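# Four arms uncover table items and lay dust sheet flat

## Task

Four arms are fixed to a single table whose centre is at scene-frame x = 0, y = 0 with its top surface at z = 0.72 m. Lift the dust sheet (it has a foam knob sewn on each corner) off the items it covers, then lay it out flat on the table, entirely on the tabletop and not overlapping any item. Release it and move the arms away at the end; it only counts as done if the sheet stays that way without a robot holding it. Do not disturb the items: any item that ends up shifted, leaning or toppled reduces the score, one deduction per item.

## Robot and tools

Setup: four identical i2rt Big YAM arms named arm1, arm2, arm3, arm4, all mounted on the same table. Each has six revolute joints, a two-finger gripper and a wrist camera. Two fixed room cameras, cam_high and cam_room_a, also watch the scene. With joints 1 and 6 at zero and the hand level and pointing ahead, the wrist camera rides on top of the hand looking toward the fingertips. Reach is roughly 1.0 m measured from the joint1 axis. Joints move at different speeds, so the hand can sweep a wide, curved path between postures.

Frames: one shared scene frame, origin on the floor, +z up. The tabletop is at z = 0.72 m, centred at x = 0, y = 0. The hand point lies midway between the fingertips; its z axis runs along the fingers and its y axis is the opening direction. Each arm's foot pose is real but never printed.

execute_actions: argument actions is a list with exactly one action (or empty, which only returns state and pictures). The action is an object keyed by arm name; under each name put joints, an object of absolute joint targets by name, not offsets. Keys and ranges: joint1_rad -2.879 to 2.879 (base turn, positive counter-clockwise seen from above, 0 = direction the foot faces); joint2_rad 0 to 3.141 (shoulder, 0 = upper arm back and roughly level, positive lifts it up then forward); joint3_rad 0 to 3.019 (elbow, 0 = folded, positive opens); joint4_rad -1.692 to 1.57 (hand pitch, positive tips fingers up); joint5_rad -1.57 to 1.57 (sideways hand swing, positive to the arm's right); joint6_rad -2.094 to 2.094 (hand roll, positive clockwise viewed from behind); gripper_m 0 to 0.093 metres of fingertip separation (absolute). Done tolerances: ±0.045, 0.14, 0.09, 0.055, 0.03, 0.035 rad and ±0.003 m. All arms in one action start together and may finish at different times; an action lasts at most 15 s. Optional cameras lists the images to return (omitted, null or ["all"] gives all; [] gives none). An unknown key, camera name or out-of-range number rejects the whole call and nothing moves. An arm or joint left out may keep pushing toward an older target.

wait: seconds from 0 to 10; commands nothing, returns state and images. zoom_image: camera name plus region [x0, y0, x1, y1] in pixels of that camera's latest full image, top-left origin, at most 504 by 504. read_manual: section "licences" gives URDF licence texts only. finished_scene: scene number 1 or 2; irreversible, reports success and starts the next scene with its own task. Replying with no tool call ends everything.

Reading results: joint_positions reports each joint; gripper_m is the sum of the two finger slides. joint_status tells how each commanded motion ended: done, off_target (rested short, may still push), contact_stop or time_out (holds where it stopped; a timed-out joint may keep pushing toward a target close by and on_its_own names it), not_followed (the self/inter-arm clearance check refused the arm's joint targets, shown with a "joint command not followed" line and a cause; the gripper part still runs and the refused targets may be retried on later actions). on_its_own lists what this call did not command; "held at" is the held target, not the actual position. To relieve a pushing joint, command its reported position. Joint torques are raw drive outputs with per-arm offsets and noise, non-zero even in free air. A stop in any result cancels the later motion calls in that same reply.

Cameras: calibration lines give K, distortion and T_world_to_cam (scene frame to camera, metres); wrist camera poses follow the reported joints and can be off by more than the room cameras.

Cautions: arms do not stop on contact and press hard, so avoid driving into the table or items. A hard press between two arms fails and ends the run; the clearance check ignores fingers, gripper housings and wrist cameras and can react too late. Knocking a rigid object off the work area fails the task; the cloth itself is exempt. Avoid drops, slips and slams. Holding loads heats motors: MOTOR HOT warns from 85 °C, and at 100 °C an OVER-TEMPERATURE FAULT drops that arm (joint_status then says limit_stop_at_motor_heat; resend targets). Objects may occasionally be nudged by outside pushes. The robot holds its last command while you think.

Each tool is called in YAML: its name, and indented under it one key for each argument.

## Session

execute_actions:
  actions: []

Scene clock: 0.00 s.
Joint torques (N m, as the arm reports them, + toward a larger angle): no reading
arm1.joint_positions: joint1_rad=-0.194 joint2_rad=+0.410 joint3_rad=+1.489 joint4_rad=-1.350 joint5_rad=-0.292 joint6_rad=+0.724 gripper_m=+0.094
arm1.joint_status: not commanded
arm1.hand: x=+0.2816 y=+0.5664 z=+1.3681 quat_wxyz=(-0.544, -0.757, -0.241, +0.271) (m; scene frame)
arm2.joint_positions: joint1_rad=+0.249 joint2_rad=+0.271 joint3_rad=+1.696 joint4_rad=-1.424 joint5_rad=+0.262 joint6_rad=+0.039 gripper_m=+0.095
arm2.joint_status: not commanded
arm2.hand: x=-0.4975 y=+0.7663 z=+1.4469 quat_wxyz=(-0.541, -0.475, -0.523, +0.456) (m; scene frame)
arm3.joint_positions: joint1_rad=+0.208 joint2_rad=+0.383 joint3_rad=+1.495 joint4_rad=-1.503 joint5_rad=+0.050 joint6_rad=+0.437 gripper_m=+0.094
arm3.joint_status: not commanded
arm3.hand: x=-0.4558 y=-0.6082 z=+1.3680 quat_wxyz=(-0.354, +0.379, -0.737, -0.433) (m; scene frame)
arm4.joint_positions: joint1_rad=-0.076 joint2_rad=+0.422 joint3_rad=+1.487 joint4_rad=-1.226 joint5_rad=+0.169 joint6_rad=-0.597 gripper_m=+0.094
arm4.joint_status: not commanded
arm4.hand: x=+0.3110 y=-0.6658 z=+1.4432 quat_wxyz=(-0.596, +0.652, -0.394, -0.254) (m; scene frame)
pictures: arm1_cam_wrist, arm2_cam_wrist, arm3_cam_wrist, arm4_cam_wrist, cam_high, cam_room_a
Images, in order (width x height): arm1_cam_wrist 616x616, arm2_cam_wrist 616x616, arm3_cam_wrist 616x616, arm4_cam_wrist 616x616, cam_high 504x504, cam_room_a 504x504.

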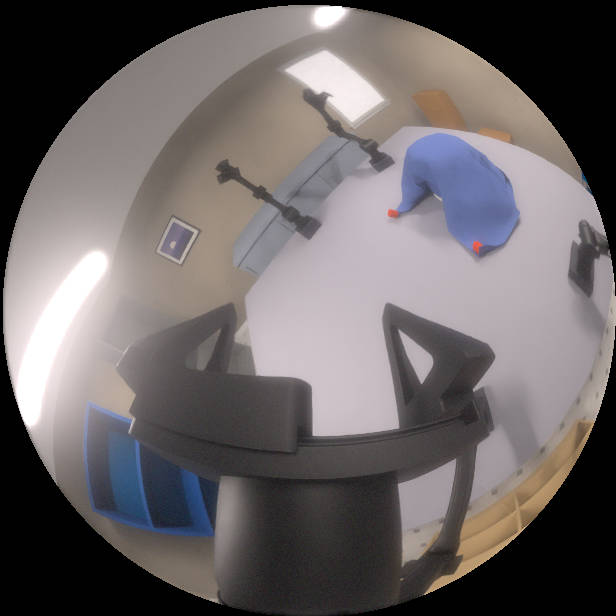

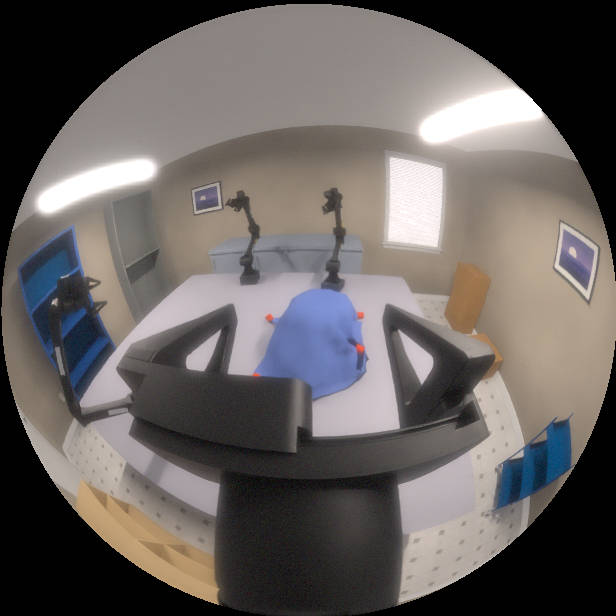

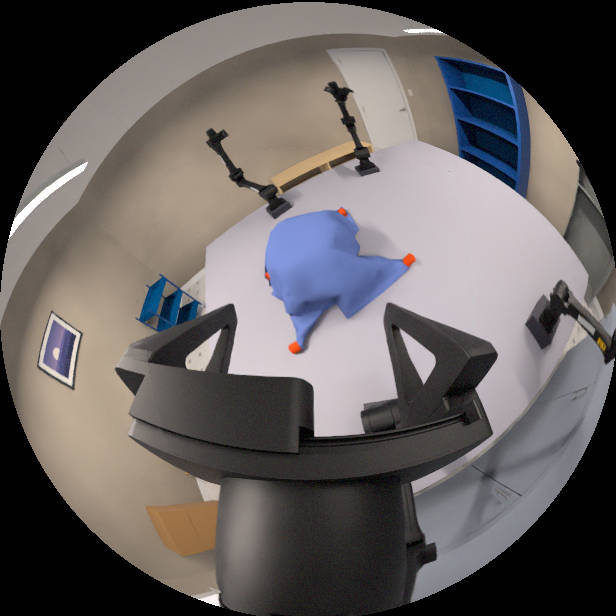

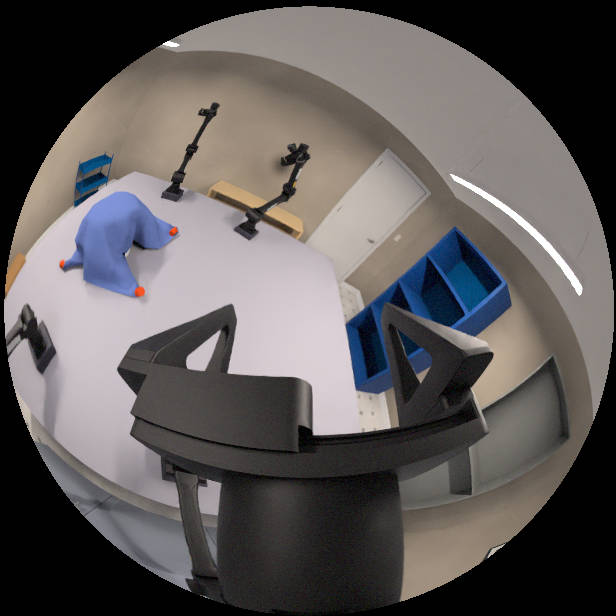

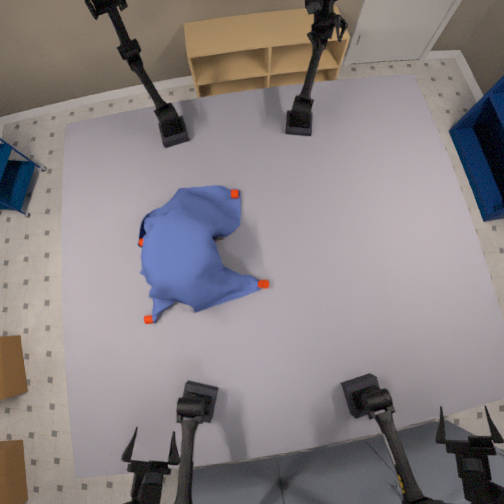

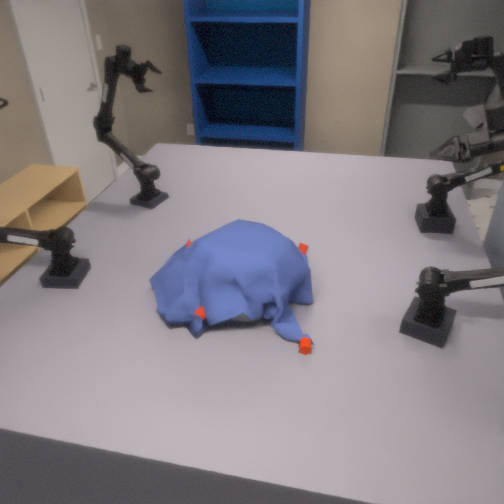

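execute_actions:
  actions:
    - {"arm1":{"joints":{"joint1_rad":0,"joint2_rad":1.2,"joint3_rad":1.3,"joint4_rad":-1.67,"joint5_rad":0,"joint6_rad":0}},"arm2":{"joints":{"joint1_rad":0,"joint2_rad":1.2,"joint3_rad":1.3,"joint4_rad":-1.67,"joint5_rad":0,"joint6_rad":0}},"arm3":{"joints":{"joint1_rad":0,"joint2_rad":1.2,"joint3_rad":1.3,"joint4_rad":-1.67,"joint5_rad":0,"joint6_rad":0}},"arm4":{"joints":{"joint1_rad":0,"joint2_rad":1.2,"joint3_rad":1.3,"joint4_rad":-1.67,"joint5_rad":0,"joint6_rad":0}}}

Scene clock: 48.57 s.
Joint torques (N m, as the arm reports them, + toward a larger angle): arm1=[-0.54 -6.99  9.57 -0.19  0.08 -0.13] | arm2=[ 0.44 -7.25 10.45 -0.53 -0.13 -0.04] | arm3=[ 0.5  -7.33 10.6  -0.1  -0.05 -0.22] | arm4=[ 1.87 -5.22  8.83  0.17 -0.08  0.17]
arm1.joint_positions: joint1_rad=-0.008 joint2_rad=+1.197 joint3_rad=+1.299 joint4_rad=-1.659 joint5_rad=-0.003 joint6_rad=+0.009 gripper_m=+0.094
arm1.joint_status: all done
arm1.hand: x=+0.1984 y=+0.3720 z=+1.0519 quat_wxyz=(-0.003, -0.798, -0.602, +0.004) (m; scene frame)
arm2.joint_positions: joint1_rad=+0.004 joint2_rad=+1.197 joint3_rad=+1.272 joint4_rad=-1.661 joint5_rad=+0.002 joint6_rad=+0.015 gripper_m=+0.095
arm2.joint_status: all done
arm2.hand: x=-0.3975 y=+0.4361 z=+1.0625 quat_wxyz=(+0.007, -0.657, -0.754, -0.003) (m; scene frame)
arm3.joint_positions: joint1_rad=+0.005 joint2_rad=+1.206 joint3_rad=+1.294 joint4_rad=-1.662 joint5_rad=+0.002 joint6_rad=+0.014 gripper_m=+0.094
arm3.joint_status: all done
arm3.hand: x=-0.3607 y=-0.3875 z=+1.0825 quat_wxyz=(-0.004, +0.564, -0.826, +0.001) (m; scene frame)
arm4.joint_positions: joint1_rad=-0.003 joint2_rad=+1.193 joint3_rad=+1.294 joint4_rad=-1.653 joint5_rad=+0.002 joint6_rad=-0.008 gripper_m=+0.094
arm4.joint_status: all done
arm4.hand: x=+0.2523 y=-0.4687 z=+1.1011 quat_wxyz=(-0.007, +0.745, -0.667, -0.006) (m; scene frame)
pictures: arm1_cam_wrist, arm2_cam_wrist, arm3_cam_wrist, arm4_cam_wrist, cam_high, cam_room_a
camera_calibration (this result's frames):
arm1_cam_wrist: T_world_to_cam=[[-0.963905, 0.266084, -0.00928798, 0.103241], [0.211099, 0.785047, 0.582356, -0.939481], [0.162247, 0.559375, -0.812881, 0.739204], [0, 0, 0, 1]] pos_world=[0.177904, 0.296573, 1.14896]
arm2_cam_wrist: T_world_to_cam=[[-0.993566, -0.112873, -0.00924573, -0.329127], [-0.0961014, 0.797098, 0.596153, -1.02], [-0.0599201, 0.593206, -0.802817, 0.698795], [0, 0, 0, 1]] pos_world=[-0.383161, 0.361362, 1.16604]
arm3_cam_wrist: T_world_to_cam=[[0.932094, -0.362208, 0.00258122, 0.195714], [-0.299689, -0.767167, 0.567134, -1.01058], [-0.20344, -0.529395, -0.823622, 0.738351], [0, 0, 0, 1]] pos_world=[-0.335075, -0.313518, 1.18075]
arm4_cam_wrist: T_world_to_cam=[[0.994407, 0.105549, 0.0037265, -0.20182], [0.0851798, -0.822363, 0.562551, -1.01801], [0.0624414, -0.559087, -0.826754, 0.753887], [0, 0, 0, 1]] pos_world=[0.240331, -0.39438, 1.19671]
Images, in order (width x height): arm1_cam_wrist 616x616, arm2_cam_wrist 616x616, arm3_cam_wrist 616x616, arm4_cam_wrist 616x616, cam_high 504x504, cam_room_a 504x504.

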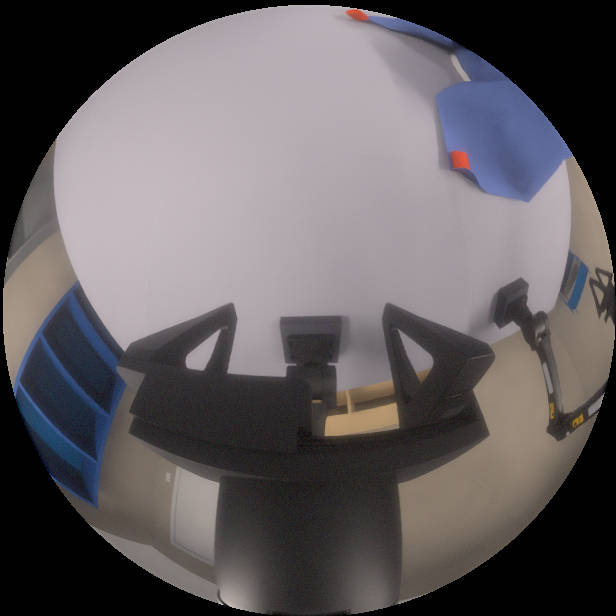

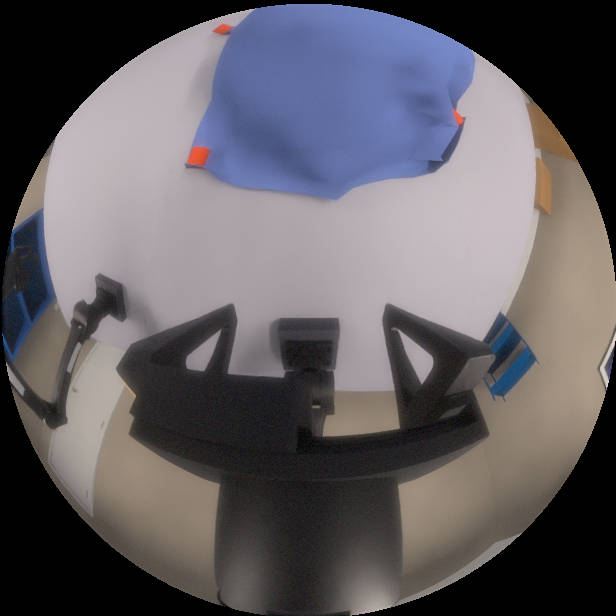

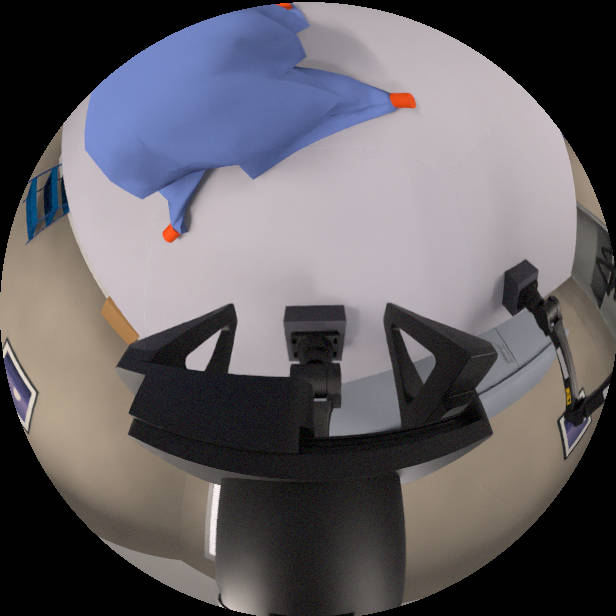

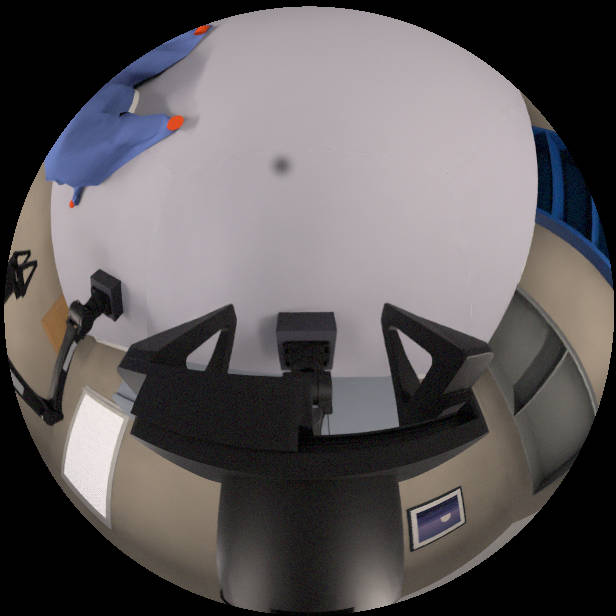

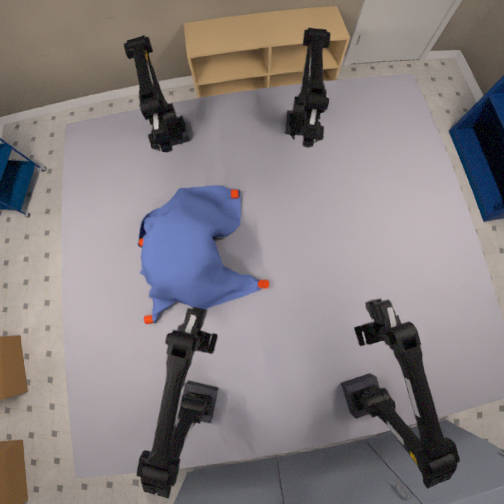

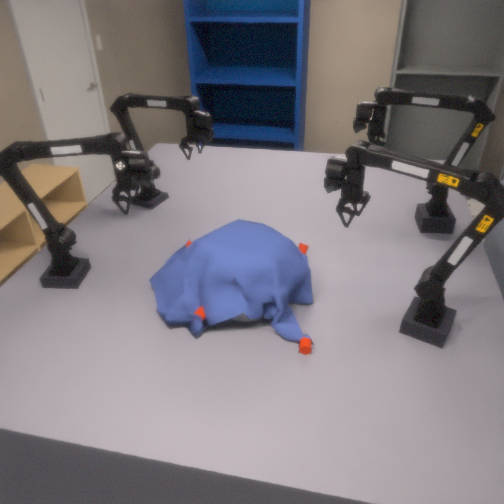

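execute_actions:
  actions:
    - {"arm1":{"joints":{"joint1_rad":-0.605,"joint2_rad":1.847,"joint3_rad":1.636,"joint4_rad":-1.36}},"arm2":{"joints":{"joint1_rad":-0.7,"joint2_rad":2.19,"joint3_rad":2.308,"joint4_rad":-1.689}},"arm3":{"joints":{"joint1_rad":0.785,"joint2_rad":1.644,"joint3_rad":1.264,"joint4_rad":-1.19}},"arm4":{"joints":{"joint1_rad":0.432,"joint2_rad":2.313,"joint3_rad":2.265,"joint4_rad":-1.523}}}

Scene clock: 95.00 s.
Joint torques (N m, as the arm reports them, + toward a larger angle): arm1=[ -0.4  -20.08  10.93   0.07   0.    -0.08] | arm2=[  0.16 -23.82  11.93  -0.52  -0.05  -0.03] | arm3=[  0.22 -13.59   9.73   0.58   0.08  -0.19] | arm4=[  1.82 -23.29  12.26   0.97   0.01   0.15]
arm1.joint_positions: joint1_rad=-0.611 joint2_rad=+1.857 joint3_rad=+1.608 joint4_rad=-1.363 joint5_rad=+0.001 joint6_rad=+0.007 gripper_m=+0.094
arm1.joint_status: all done
arm1.hand: x=-0.1388 y=+0.3355 z=+0.8862 quat_wxyz=(+0.010, -0.941, -0.339, -0.019) (m; scene frame)
arm2.joint_positions: joint1_rad=-0.695 joint2_rad=+2.208 joint3_rad=+2.260 joint4_rad=-1.686 joint5_rad=+0.001 joint6_rad=+0.013 gripper_m=+0.095
arm2.joint_status: all done
arm2.hand: x=-0.7943 y=+0.1871 z=+0.9411 quat_wxyz=(+0.016, -0.875, -0.483, -0.026) (m; scene frame)
arm3.joint_positions: joint1_rad=+0.793 joint2_rad=+1.651 joint3_rad=+1.259 joint4_rad=-1.198 joint5_rad=-0.002 joint6_rad=+0.011 gripper_m=+0.094
arm3.joint_status: all done
arm3.hand: x=-0.6706 y=-0.2696 z=+0.8952 quat_wxyz=(+0.002, +0.838, -0.545, +0.009) (m; scene frame)
arm4.joint_positions: joint1_rad=+0.433 joint2_rad=+2.324 joint3_rad=+2.211 joint4_rad=-1.532 joint5_rad=+0.000 joint6_rad=-0.006 gripper_m=+0.094
arm4.joint_status: all done
arm4.hand: x=-0.0696 y=-0.2034 z=+0.8727 quat_wxyz=(+0.019, +0.871, -0.490, +0.032) (m; scene frame)
pictures: arm1_cam_wrist, arm2_cam_wrist, arm3_cam_wrist, arm4_cam_wrist, cam_high, cam_room_a
camera_calibration (this result's frames):
arm1_cam_wrist: T_world_to_cam=[[-0.644296, 0.764767, -0.00380943, -0.341413], [0.59591, 0.505148, 0.624274, -0.633039], [0.479348, 0.399947, -0.781197, 0.749077], [0, 0, 0, 1]] pos_world=[-0.201806, 0.281289, 0.979065]
arm2_cam_wrist: T_world_to_cam=[[-0.833564, 0.55234, -0.00956425, -0.749652], [0.421971, 0.647801, 0.634267, -0.383746], [0.356527, 0.524666, -0.773055, 1.04082], [0, 0, 0, 1]] pos_world=[-0.834033, 0.116571, 1.04084]
arm3_cam_wrist: T_world_to_cam=[[0.913363, 0.407129, 0.00374444, 0.721554], [0.328006, -0.741241, 0.58564, -0.495443], [0.241207, -0.533673, -0.810563, 0.868888], [0, 0, 0, 1]] pos_world=[-0.706114, -0.197306, 0.991737]
arm4_cam_wrist: T_world_to_cam=[[0.857476, 0.514523, 0.00125831, 0.166875], [0.395892, -0.661329, 0.637114, -0.654614], [0.328642, -0.545811, -0.770769, 0.705893], [0, 0, 0, 1]] pos_world=[-0.115921, -0.133492, 0.960934]
Images, in order (width x height): arm1_cam_wrist 616x616, arm2_cam_wrist 616x616, arm3_cam_wrist 616x616, arm4_cam_wrist 616x616, cam_high 504x504, cam_room_a 504x504.

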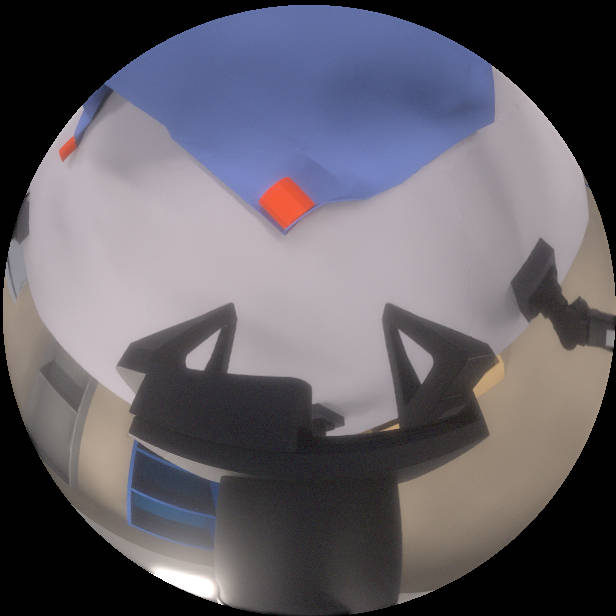

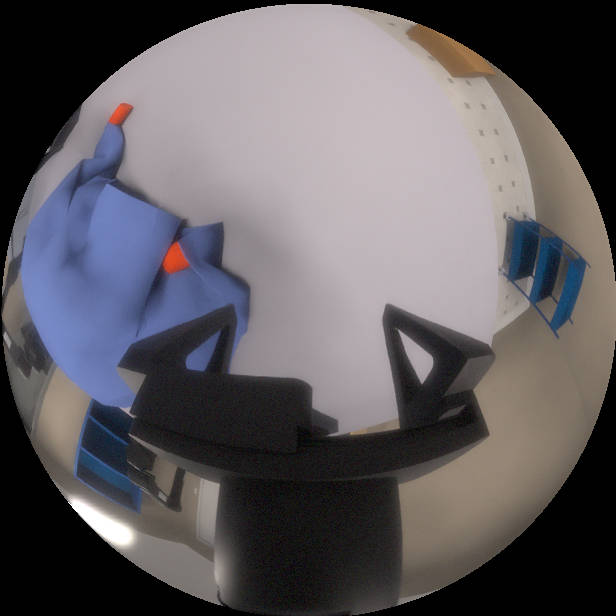

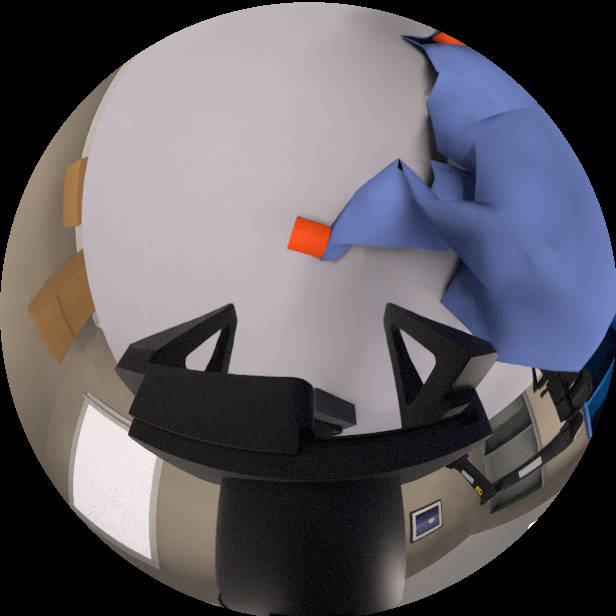

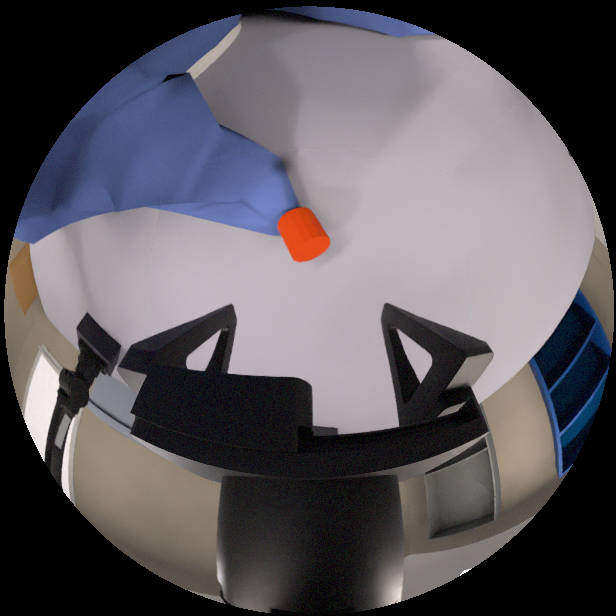

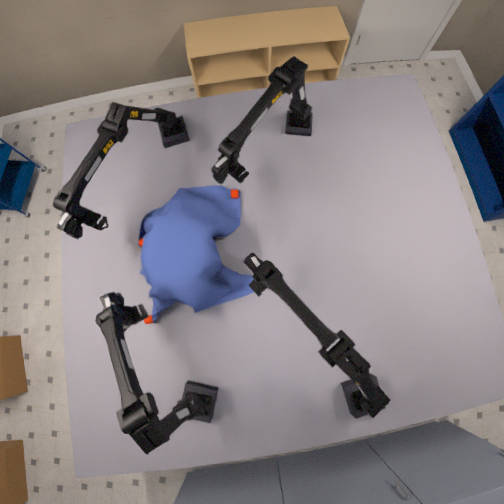

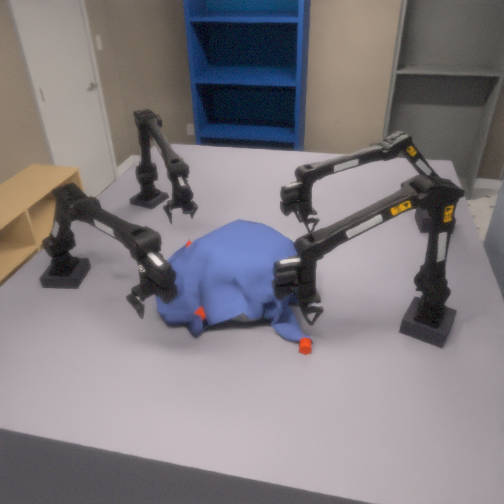

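execute_actions:
  actions:
    - {"arm1":{"joints":{"joint1_rad":-0.568,"joint2_rad":2.0,"joint3_rad":1.635,"joint4_rad":-1.17,"joint6_rad":-0.7}},"arm2":{"joints":{"joint1_rad":-0.455,"joint2_rad":2.183,"joint3_rad":2.24,"joint4_rad":-1.565,"joint6_rad":1.27}},"arm3":{"joints":{"joint1_rad":0.785,"joint2_rad":1.766,"joint3_rad":1.145,"joint4_rad":-0.93,"joint6_rad":-1.3}},"arm4":{"joints":{"joint1_rad":0.443,"joint2_rad":2.337,"joint3_rad":2.115,"joint4_rad":-1.28,"joint6_rad":-0.45}}}

Scene clock: 148.40 s.
Joint torques (N m, as the arm reports them, + toward a larger angle): arm1=[ -1.49 -21.03  10.52   0.4   -0.07  -0.14] | arm2=[  0.71 -24.84   8.96   0.16   0.14   0.26] | arm3=[  0.2  -14.09   8.84   0.58  -0.04  -0.2 ] | arm4=[  2.07 -21.01   8.17   1.59  -0.01   0.03]
arm1.joint_positions: joint1_rad=-0.569 joint2_rad=+2.004 joint3_rad=+1.608 joint4_rad=-1.181 joint5_rad=+0.001 joint6_rad=-0.691 gripper_m=+0.094
arm1.joint_status: all done
arm1.hand: x=-0.1526 y=+0.2917 z=+0.8040 quat_wxyz=(+0.003, -0.755, -0.656, -0.004) (m; scene frame)
arm2.joint_positions: joint1_rad=-0.461 joint2_rad=+2.204 joint3_rad=+2.234 joint4_rad=-1.575 joint5_rad=-0.001 joint6_rad=+1.255 gripper_m=+0.095
arm2.joint_status: all done
arm2.hand: x=-0.6589 y=+0.1015 z=+0.9333 quat_wxyz=(-0.013, -1.000, -0.001, +0.005) (m; scene frame)
arm3.joint_positions: joint1_rad=+0.793 joint2_rad=+1.777 joint3_rad=+1.135 joint4_rad=-0.940 joint5_rad=-0.002 joint6_rad=-1.286 gripper_m=+0.094
arm3.joint_status: all done
arm3.hand: x=-0.6704 y=-0.2681 z=+0.7972 quat_wxyz=(+0.003, +0.997, +0.072, +0.005) (m; scene frame)
arm4.joint_positions: joint1_rad=+0.436 joint2_rad=+2.327 joint3_rad=+2.114 joint4_rad=-1.299 joint5_rad=+0.000 joint6_rad=-0.442 gripper_m=+0.094
arm4.joint_status: all done
arm4.hand: x=-0.0851 y=-0.1808 z=+0.8343 quat_wxyz=(-0.019, +0.957, -0.289, -0.022) (m; scene frame)
pictures: arm1_cam_wrist, arm2_cam_wrist, arm3_cam_wrist, arm4_cam_wrist, cam_high, cam_room_a
camera_calibration (this result's frames):
arm1_cam_wrist: T_world_to_cam=[[-0.991467, 0.129968, -0.0101249, -0.179864], [0.0981539, 0.795368, 0.598127, -0.690896], [0.0857903, 0.592029, -0.801338, 0.609066], [0, 0, 0, 1]] pos_world=[-0.162767, 0.212309, 0.899489]
arm2_cam_wrist: T_world_to_cam=[[0.0212194, 0.998995, -0.0394902, -0.0438376], [0.816276, 0.00549563, 0.577636, -0.0026073], [0.577272, -0.044492, -0.815339, 1.27414], [0, 0, 0, 1]] pos_world=[-0.732466, 0.100497, 1.03863]
arm3_cam_wrist: T_world_to_cam=[[-0.145373, 0.989331, -0.00952582, 0.177988], [0.805714, 0.123969, 0.579186, 0.120347], [0.574188, 0.076523, -0.81514, 1.18059], [0, 0, 0, 1]] pos_world=[-0.74897, -0.281351, 0.894335]
arm4_cam_wrist: T_world_to_cam=[[0.558278, 0.829239, 0.0262428, 0.17916], [0.694114, -0.484165, 0.532719, -0.464516], [0.454457, -0.27919, -0.845885, 0.815229], [0, 0, 0, 1]] pos_world=[-0.148081, -0.145865, 0.932345]
Images, in order (width x height): arm1_cam_wrist 616x616, arm2_cam_wrist 616x616, arm3_cam_wrist 616x616, arm4_cam_wrist 616x616, cam_high 504x504, cam_room_a 504x504.

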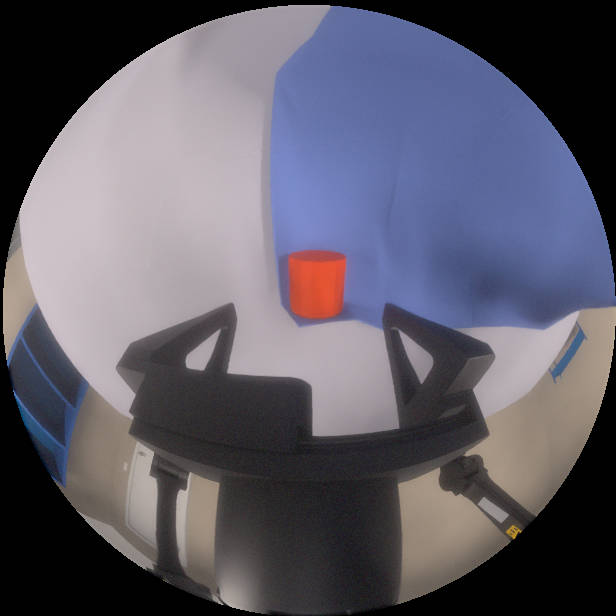

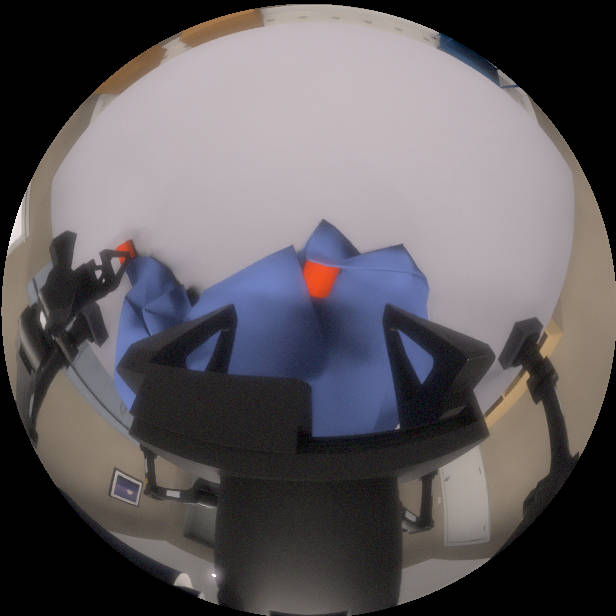

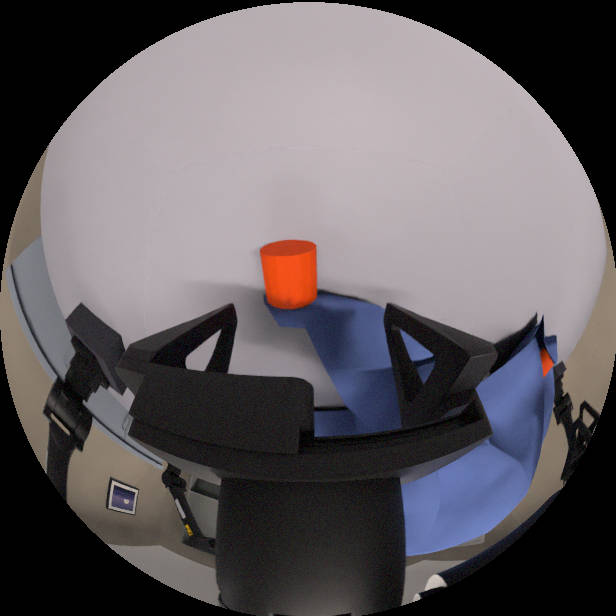

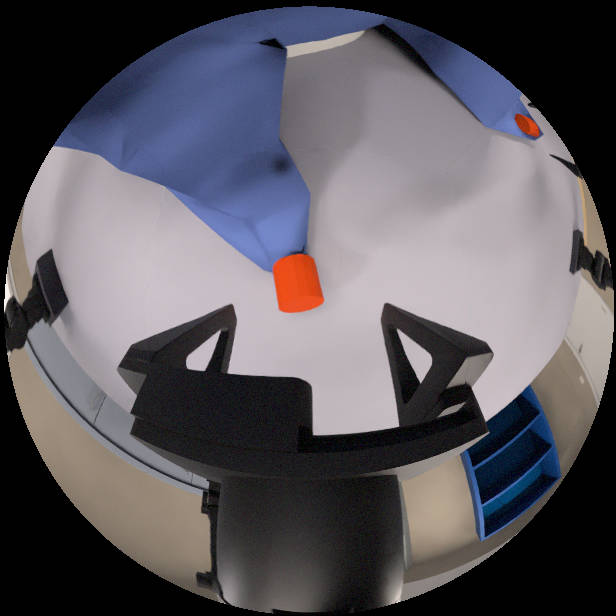

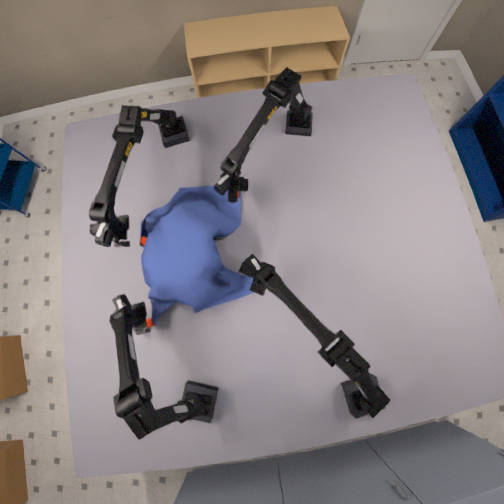

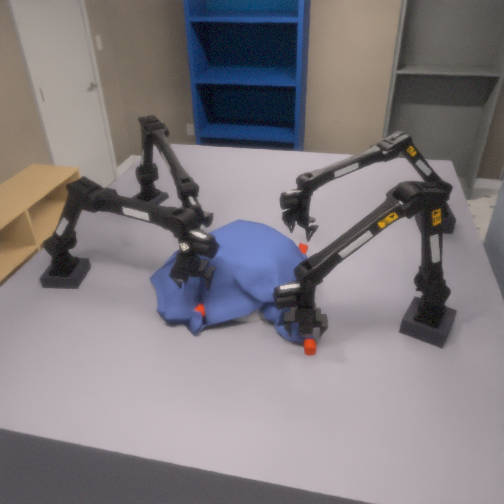

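execute_actions:
  actions:
    - {"arm1":{"joints":{"joint1_rad":-0.59,"joint2_rad":2.055,"joint3_rad":1.523,"joint4_rad":-1.025}},"arm2":{"joints":{"joint1_rad":-0.403,"joint2_rad":2.18,"joint3_rad":2.02,"joint4_rad":-1.39,"joint6_rad":1.31}},"arm3":{"joints":{"joint1_rad":0.815,"joint2_rad":1.832,"joint3_rad":1.052,"joint4_rad":-0.763}},"arm4":{"joints":{"joint1_rad":0.452,"joint2_rad":2.395,"joint3_rad":2.005,"joint4_rad":-1.16,"joint6_rad":-0.6}}}

Scene clock: 175.73 s.
Joint torques (N m, as the arm reports them, + toward a larger angle): arm1=[ -2.96 -20.12   7.61   0.19  -0.11  -0.08] | arm2=[ -0.21 -22.5    9.39   0.11   0.16   0.27] | arm3=[  1.13 -13.25   7.41   0.58  -0.03  -0.22] | arm4=[  1.82 -21.46   8.01   1.41  -0.02   0.05]
arm1.joint_positions: joint1_rad=-0.583 joint2_rad=+2.039 joint3_rad=+1.527 joint4_rad=-1.037 joint5_rad=+0.001 joint6_rad=-0.691 gripper_m=+0.094
arm1.joint_status: all done
arm1.hand: x=-0.1571 y=+0.2995 z=+0.7558 quat_wxyz=(+0.003, -0.759, -0.651, +0.010) (m; scene frame)
arm2.joint_positions: joint1_rad=-0.396 joint2_rad=+2.190 joint3_rad=+2.006 joint4_rad=-1.401 joint5_rad=-0.001 joint6_rad=+1.296 gripper_m=+0.095
arm2.joint_status: all done
arm2.hand: x=-0.6113 y=+0.1083 z=+0.8561 quat_wxyz=(+0.006, -1.000, -0.013, -0.001) (m; scene frame)
arm3.joint_positions: joint1_rad=+0.809 joint2_rad=+1.835 joint3_rad=+1.049 joint4_rad=-0.772 joint5_rad=-0.002 joint6_rad=-1.287 gripper_m=+0.094
arm3.joint_status: all done
arm3.hand: x=-0.6727 y=-0.2801 z=+0.7463 quat_wxyz=(-0.008, +0.997, +0.081, +0.001) (m; scene frame)
arm4.joint_positions: joint1_rad=+0.448 joint2_rad=+2.392 joint3_rad=+2.001 joint4_rad=-1.178 joint5_rad=+0.000 joint6_rad=-0.592 gripper_m=+0.094
arm4.joint_status: all done
arm4.hand: x=-0.0821 y=-0.2024 z=+0.7484 quat_wxyz=(+0.000, +0.978, -0.211, -0.001) (m; scene frame)
pictures: arm1_cam_wrist, arm2_cam_wrist, arm3_cam_wrist, arm4_cam_wrist, cam_high, cam_room_a
camera_calibration (this result's frames):
arm1_cam_wrist: T_world_to_cam=[[-0.989582, 0.143778, 0.00739909, -0.202942], [0.121241, 0.804546, 0.581384, -0.654329], [0.0776372, 0.576224, -0.813596, 0.578908], [0, 0, 0, 1]] pos_world=[-0.166441, 0.222035, 0.852915]
arm2_cam_wrist: T_world_to_cam=[[-0.00249441, 0.999996, -0.00128842, -0.101979], [0.809617, 0.00277577, 0.586952, -0.00869471], [0.586953, 0.000420978, -0.809621, 1.18016], [0, 0, 0, 1]] pos_world=[-0.685911, 0.101506, 0.96045]
arm3_cam_wrist: T_world_to_cam=[[-0.162514, 0.986629, 0.0123173, 0.160497], [0.809087, 0.126104, 0.574, 0.159902], [0.564772, 0.103249, -0.818763, 1.14518], [0, 0, 0, 1]] pos_world=[-0.75006, -0.296754, 0.843874]
arm4_cam_wrist: T_world_to_cam=[[0.416556, 0.909106, 0.00251069, 0.21993], [0.742684, -0.341891, 0.575788, -0.43078], [0.524311, -0.237983, -0.817596, 0.728148], [0, 0, 0, 1]] pos_world=[-0.153456, -0.173933, 0.842816]
Images, in order (width x height): arm1_cam_wrist 616x616, arm2_cam_wrist 616x616, arm3_cam_wrist 616x616, arm4_cam_wrist 616x616, cam_high 504x504, cam_room_a 504x504.

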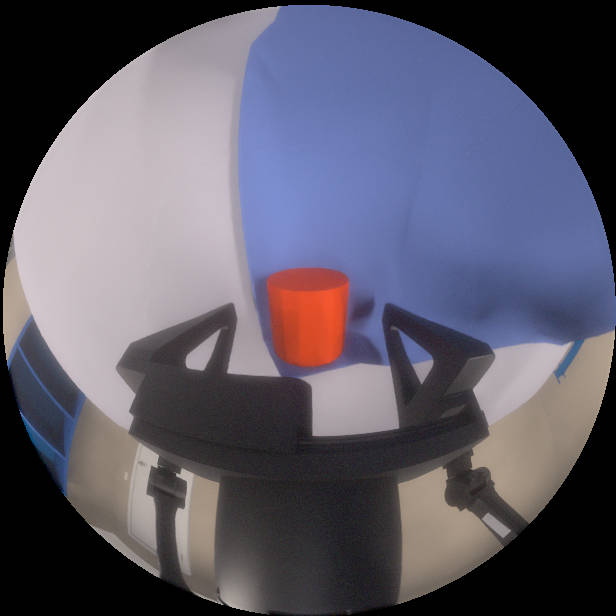

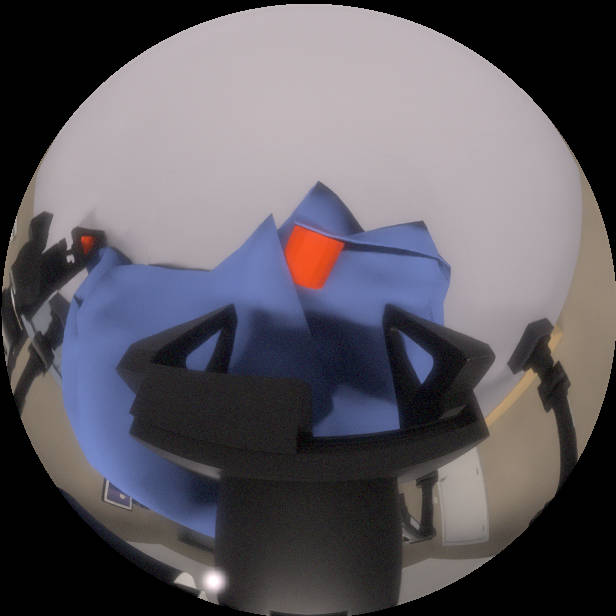

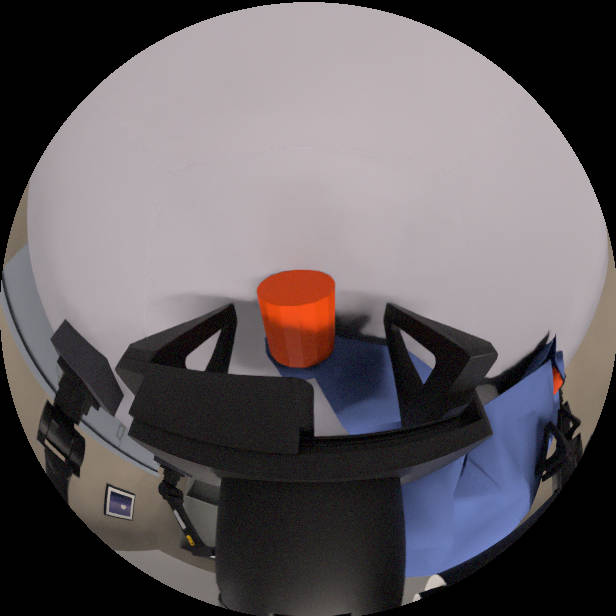

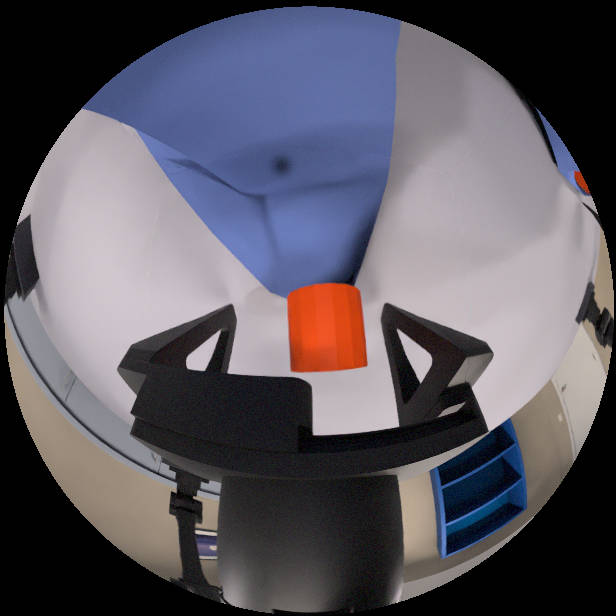

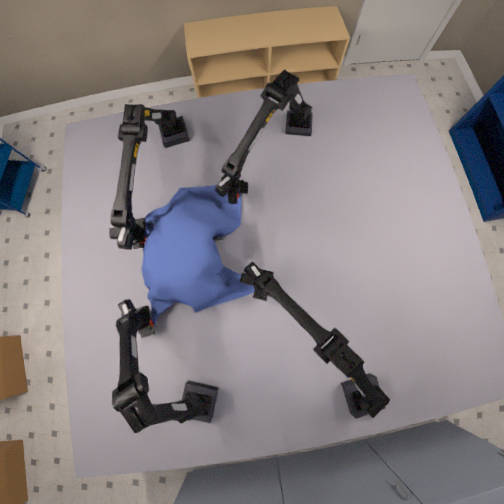

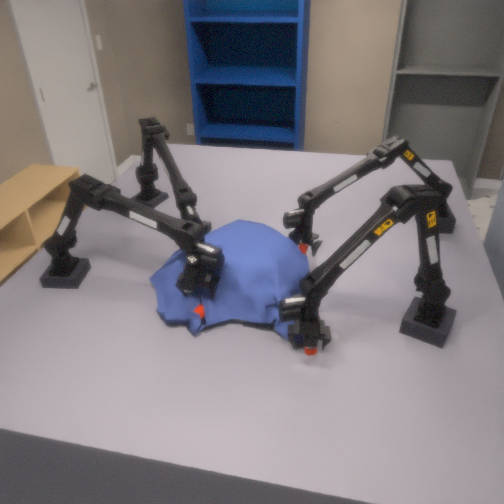

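execute_actions:
  actions:
    - {"arm1":{"joints":{"joint2_rad":2.08}},"arm2":{"joints":{"joint2_rad":2.235,"joint3_rad":1.875,"joint4_rad":-1.195,"joint6_rad":1.63,"gripper_m":0.075}},"arm3":{"joints":{"gripper_m":0.02}},"arm4":{"joints":{"joint2_rad":2.41,"joint4_rad":-1.19}}}
  cameras: ["arm1_cam_wrist","arm2_cam_wrist","arm4_cam_wrist","arm3_cam_wrist"]

Scene clock: 187.17 s.
Joint torques (N m, as the arm reports them, + toward a larger angle): arm1=[ -2.   -18.21   7.37   0.36  -0.14  -0.11] | arm2=[  0.09 -22.53   8.68   0.06   0.09   0.27] | arm3=[  1.23 -13.33   7.43   0.58  -0.04  -0.21] | arm4=[  1.84 -20.12   7.92   0.32  -0.04   0.03]
arm1.joint_positions: joint1_rad=-0.583 joint2_rad=+2.050 joint3_rad=+1.527 joint4_rad=-1.037 joint5_rad=+0.001 joint6_rad=-0.691 gripper_m=+0.094
arm1.joint_status: all done
arm1.hand: x=-0.1561 y=+0.3004 z=+0.7499 quat_wxyz=(+0.003, -0.759, -0.651, +0.005) (m; scene frame)
arm2.joint_positions: joint1_rad=-0.403 joint2_rad=+2.243 joint3_rad=+1.866 joint4_rad=-1.204 joint5_rad=+0.000 joint6_rad=+1.613 gripper_m=+0.075
arm2.joint_status: all done
arm2.hand: x=-0.6143 y=+0.1149 z=+0.7700 quat_wxyz=(+0.005, -0.989, +0.148, +0.000) (m; scene frame)
arm3.joint_positions: joint1_rad=+0.809 joint2_rad=+1.835 joint3_rad=+1.049 joint4_rad=-0.772 joint5_rad=-0.001 joint6_rad=-1.287 gripper_m=+0.038
arm3.joint_status: gripper_m off_target (ended at +0.038, target +0.020)
arm3.hand: x=-0.6726 y=-0.2801 z=+0.7463 quat_wxyz=(-0.008, +0.997, +0.081, +0.001) (m; scene frame)
arm4.joint_positions: joint1_rad=+0.448 joint2_rad=+2.392 joint3_rad=+2.001 joint4_rad=-1.178 joint5_rad=+0.000 joint6_rad=-0.592 gripper_m=+0.094
arm4.joint_status: all done
arm4.hand: x=-0.0821 y=-0.2024 z=+0.7484 quat_wxyz=(+0.000, +0.978, -0.211, -0.001) (m; scene frame)
pictures: arm1_cam_wrist, arm2_cam_wrist, arm3_cam_wrist, arm4_cam_wrist
camera_calibration (this result's frames):
arm1_cam_wrist: T_world_to_cam=[[-0.989606, 0.143806, 0.000761915, -0.197094], [0.116784, 0.80054, 0.58779, -0.656072], [0.0839175, 0.581769, -0.809013, 0.569417], [0, 0, 0, 1]] pos_world=[-0.166211, 0.222286, 0.846449]
arm2_cam_wrist: T_world_to_cam=[[0.315463, 0.948926, -0.00474815, 0.0952277], [0.771731, -0.253638, 0.58318, 0.0533896], [0.55219, -0.187636, -0.812329, 1.11458], [0, 0, 0, 1]] pos_world=[-0.686703, 0.132313, 0.874722]
arm3_cam_wrist: T_world_to_cam=[[-0.162889, 0.986566, 0.0124226, 0.16013], [0.808839, 0.126313, 0.574304, 0.159515], [0.56502, 0.103596, -0.818548, 1.14525], [0, 0, 0, 1]] pos_world=[-0.750029, -0.296771, 0.843845]
arm4_cam_wrist: T_world_to_cam=[[0.416556, 0.909106, 0.00251069, 0.21993], [0.742684, -0.341891, 0.575788, -0.43078], [0.524311, -0.237983, -0.817596, 0.728148], [0, 0, 0, 1]] pos_world=[-0.153456, -0.173933, 0.842816]
Images, in order (width x height): arm1_cam_wrist 616x616, arm2_cam_wrist 616x616, arm3_cam_wrist 616x616, arm4_cam_wrist 616x616.

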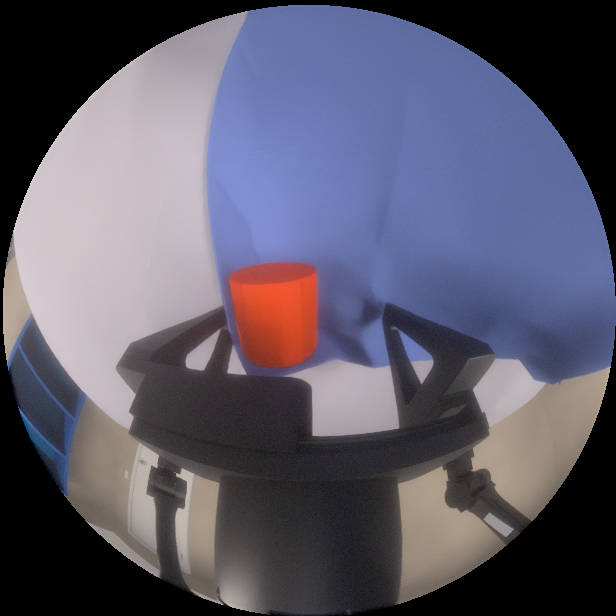

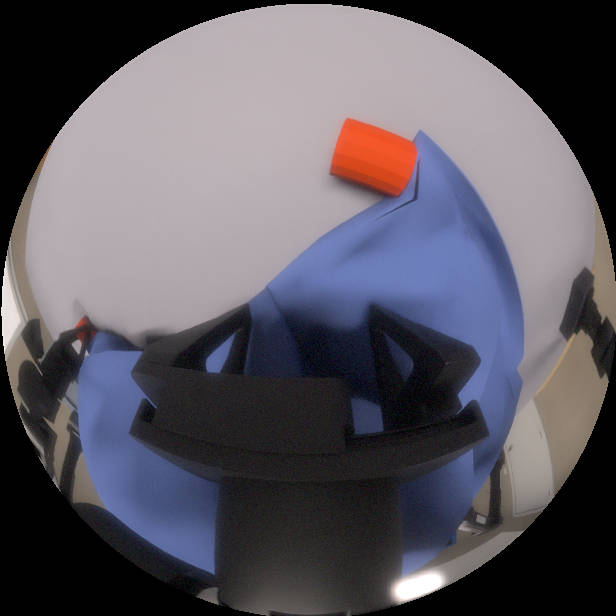

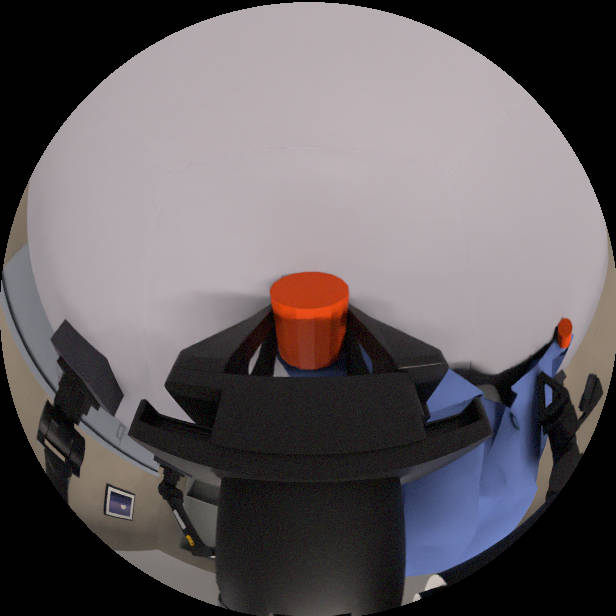

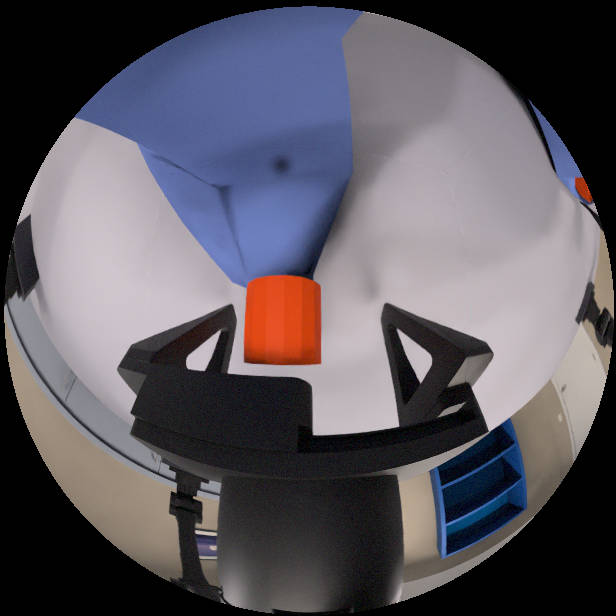

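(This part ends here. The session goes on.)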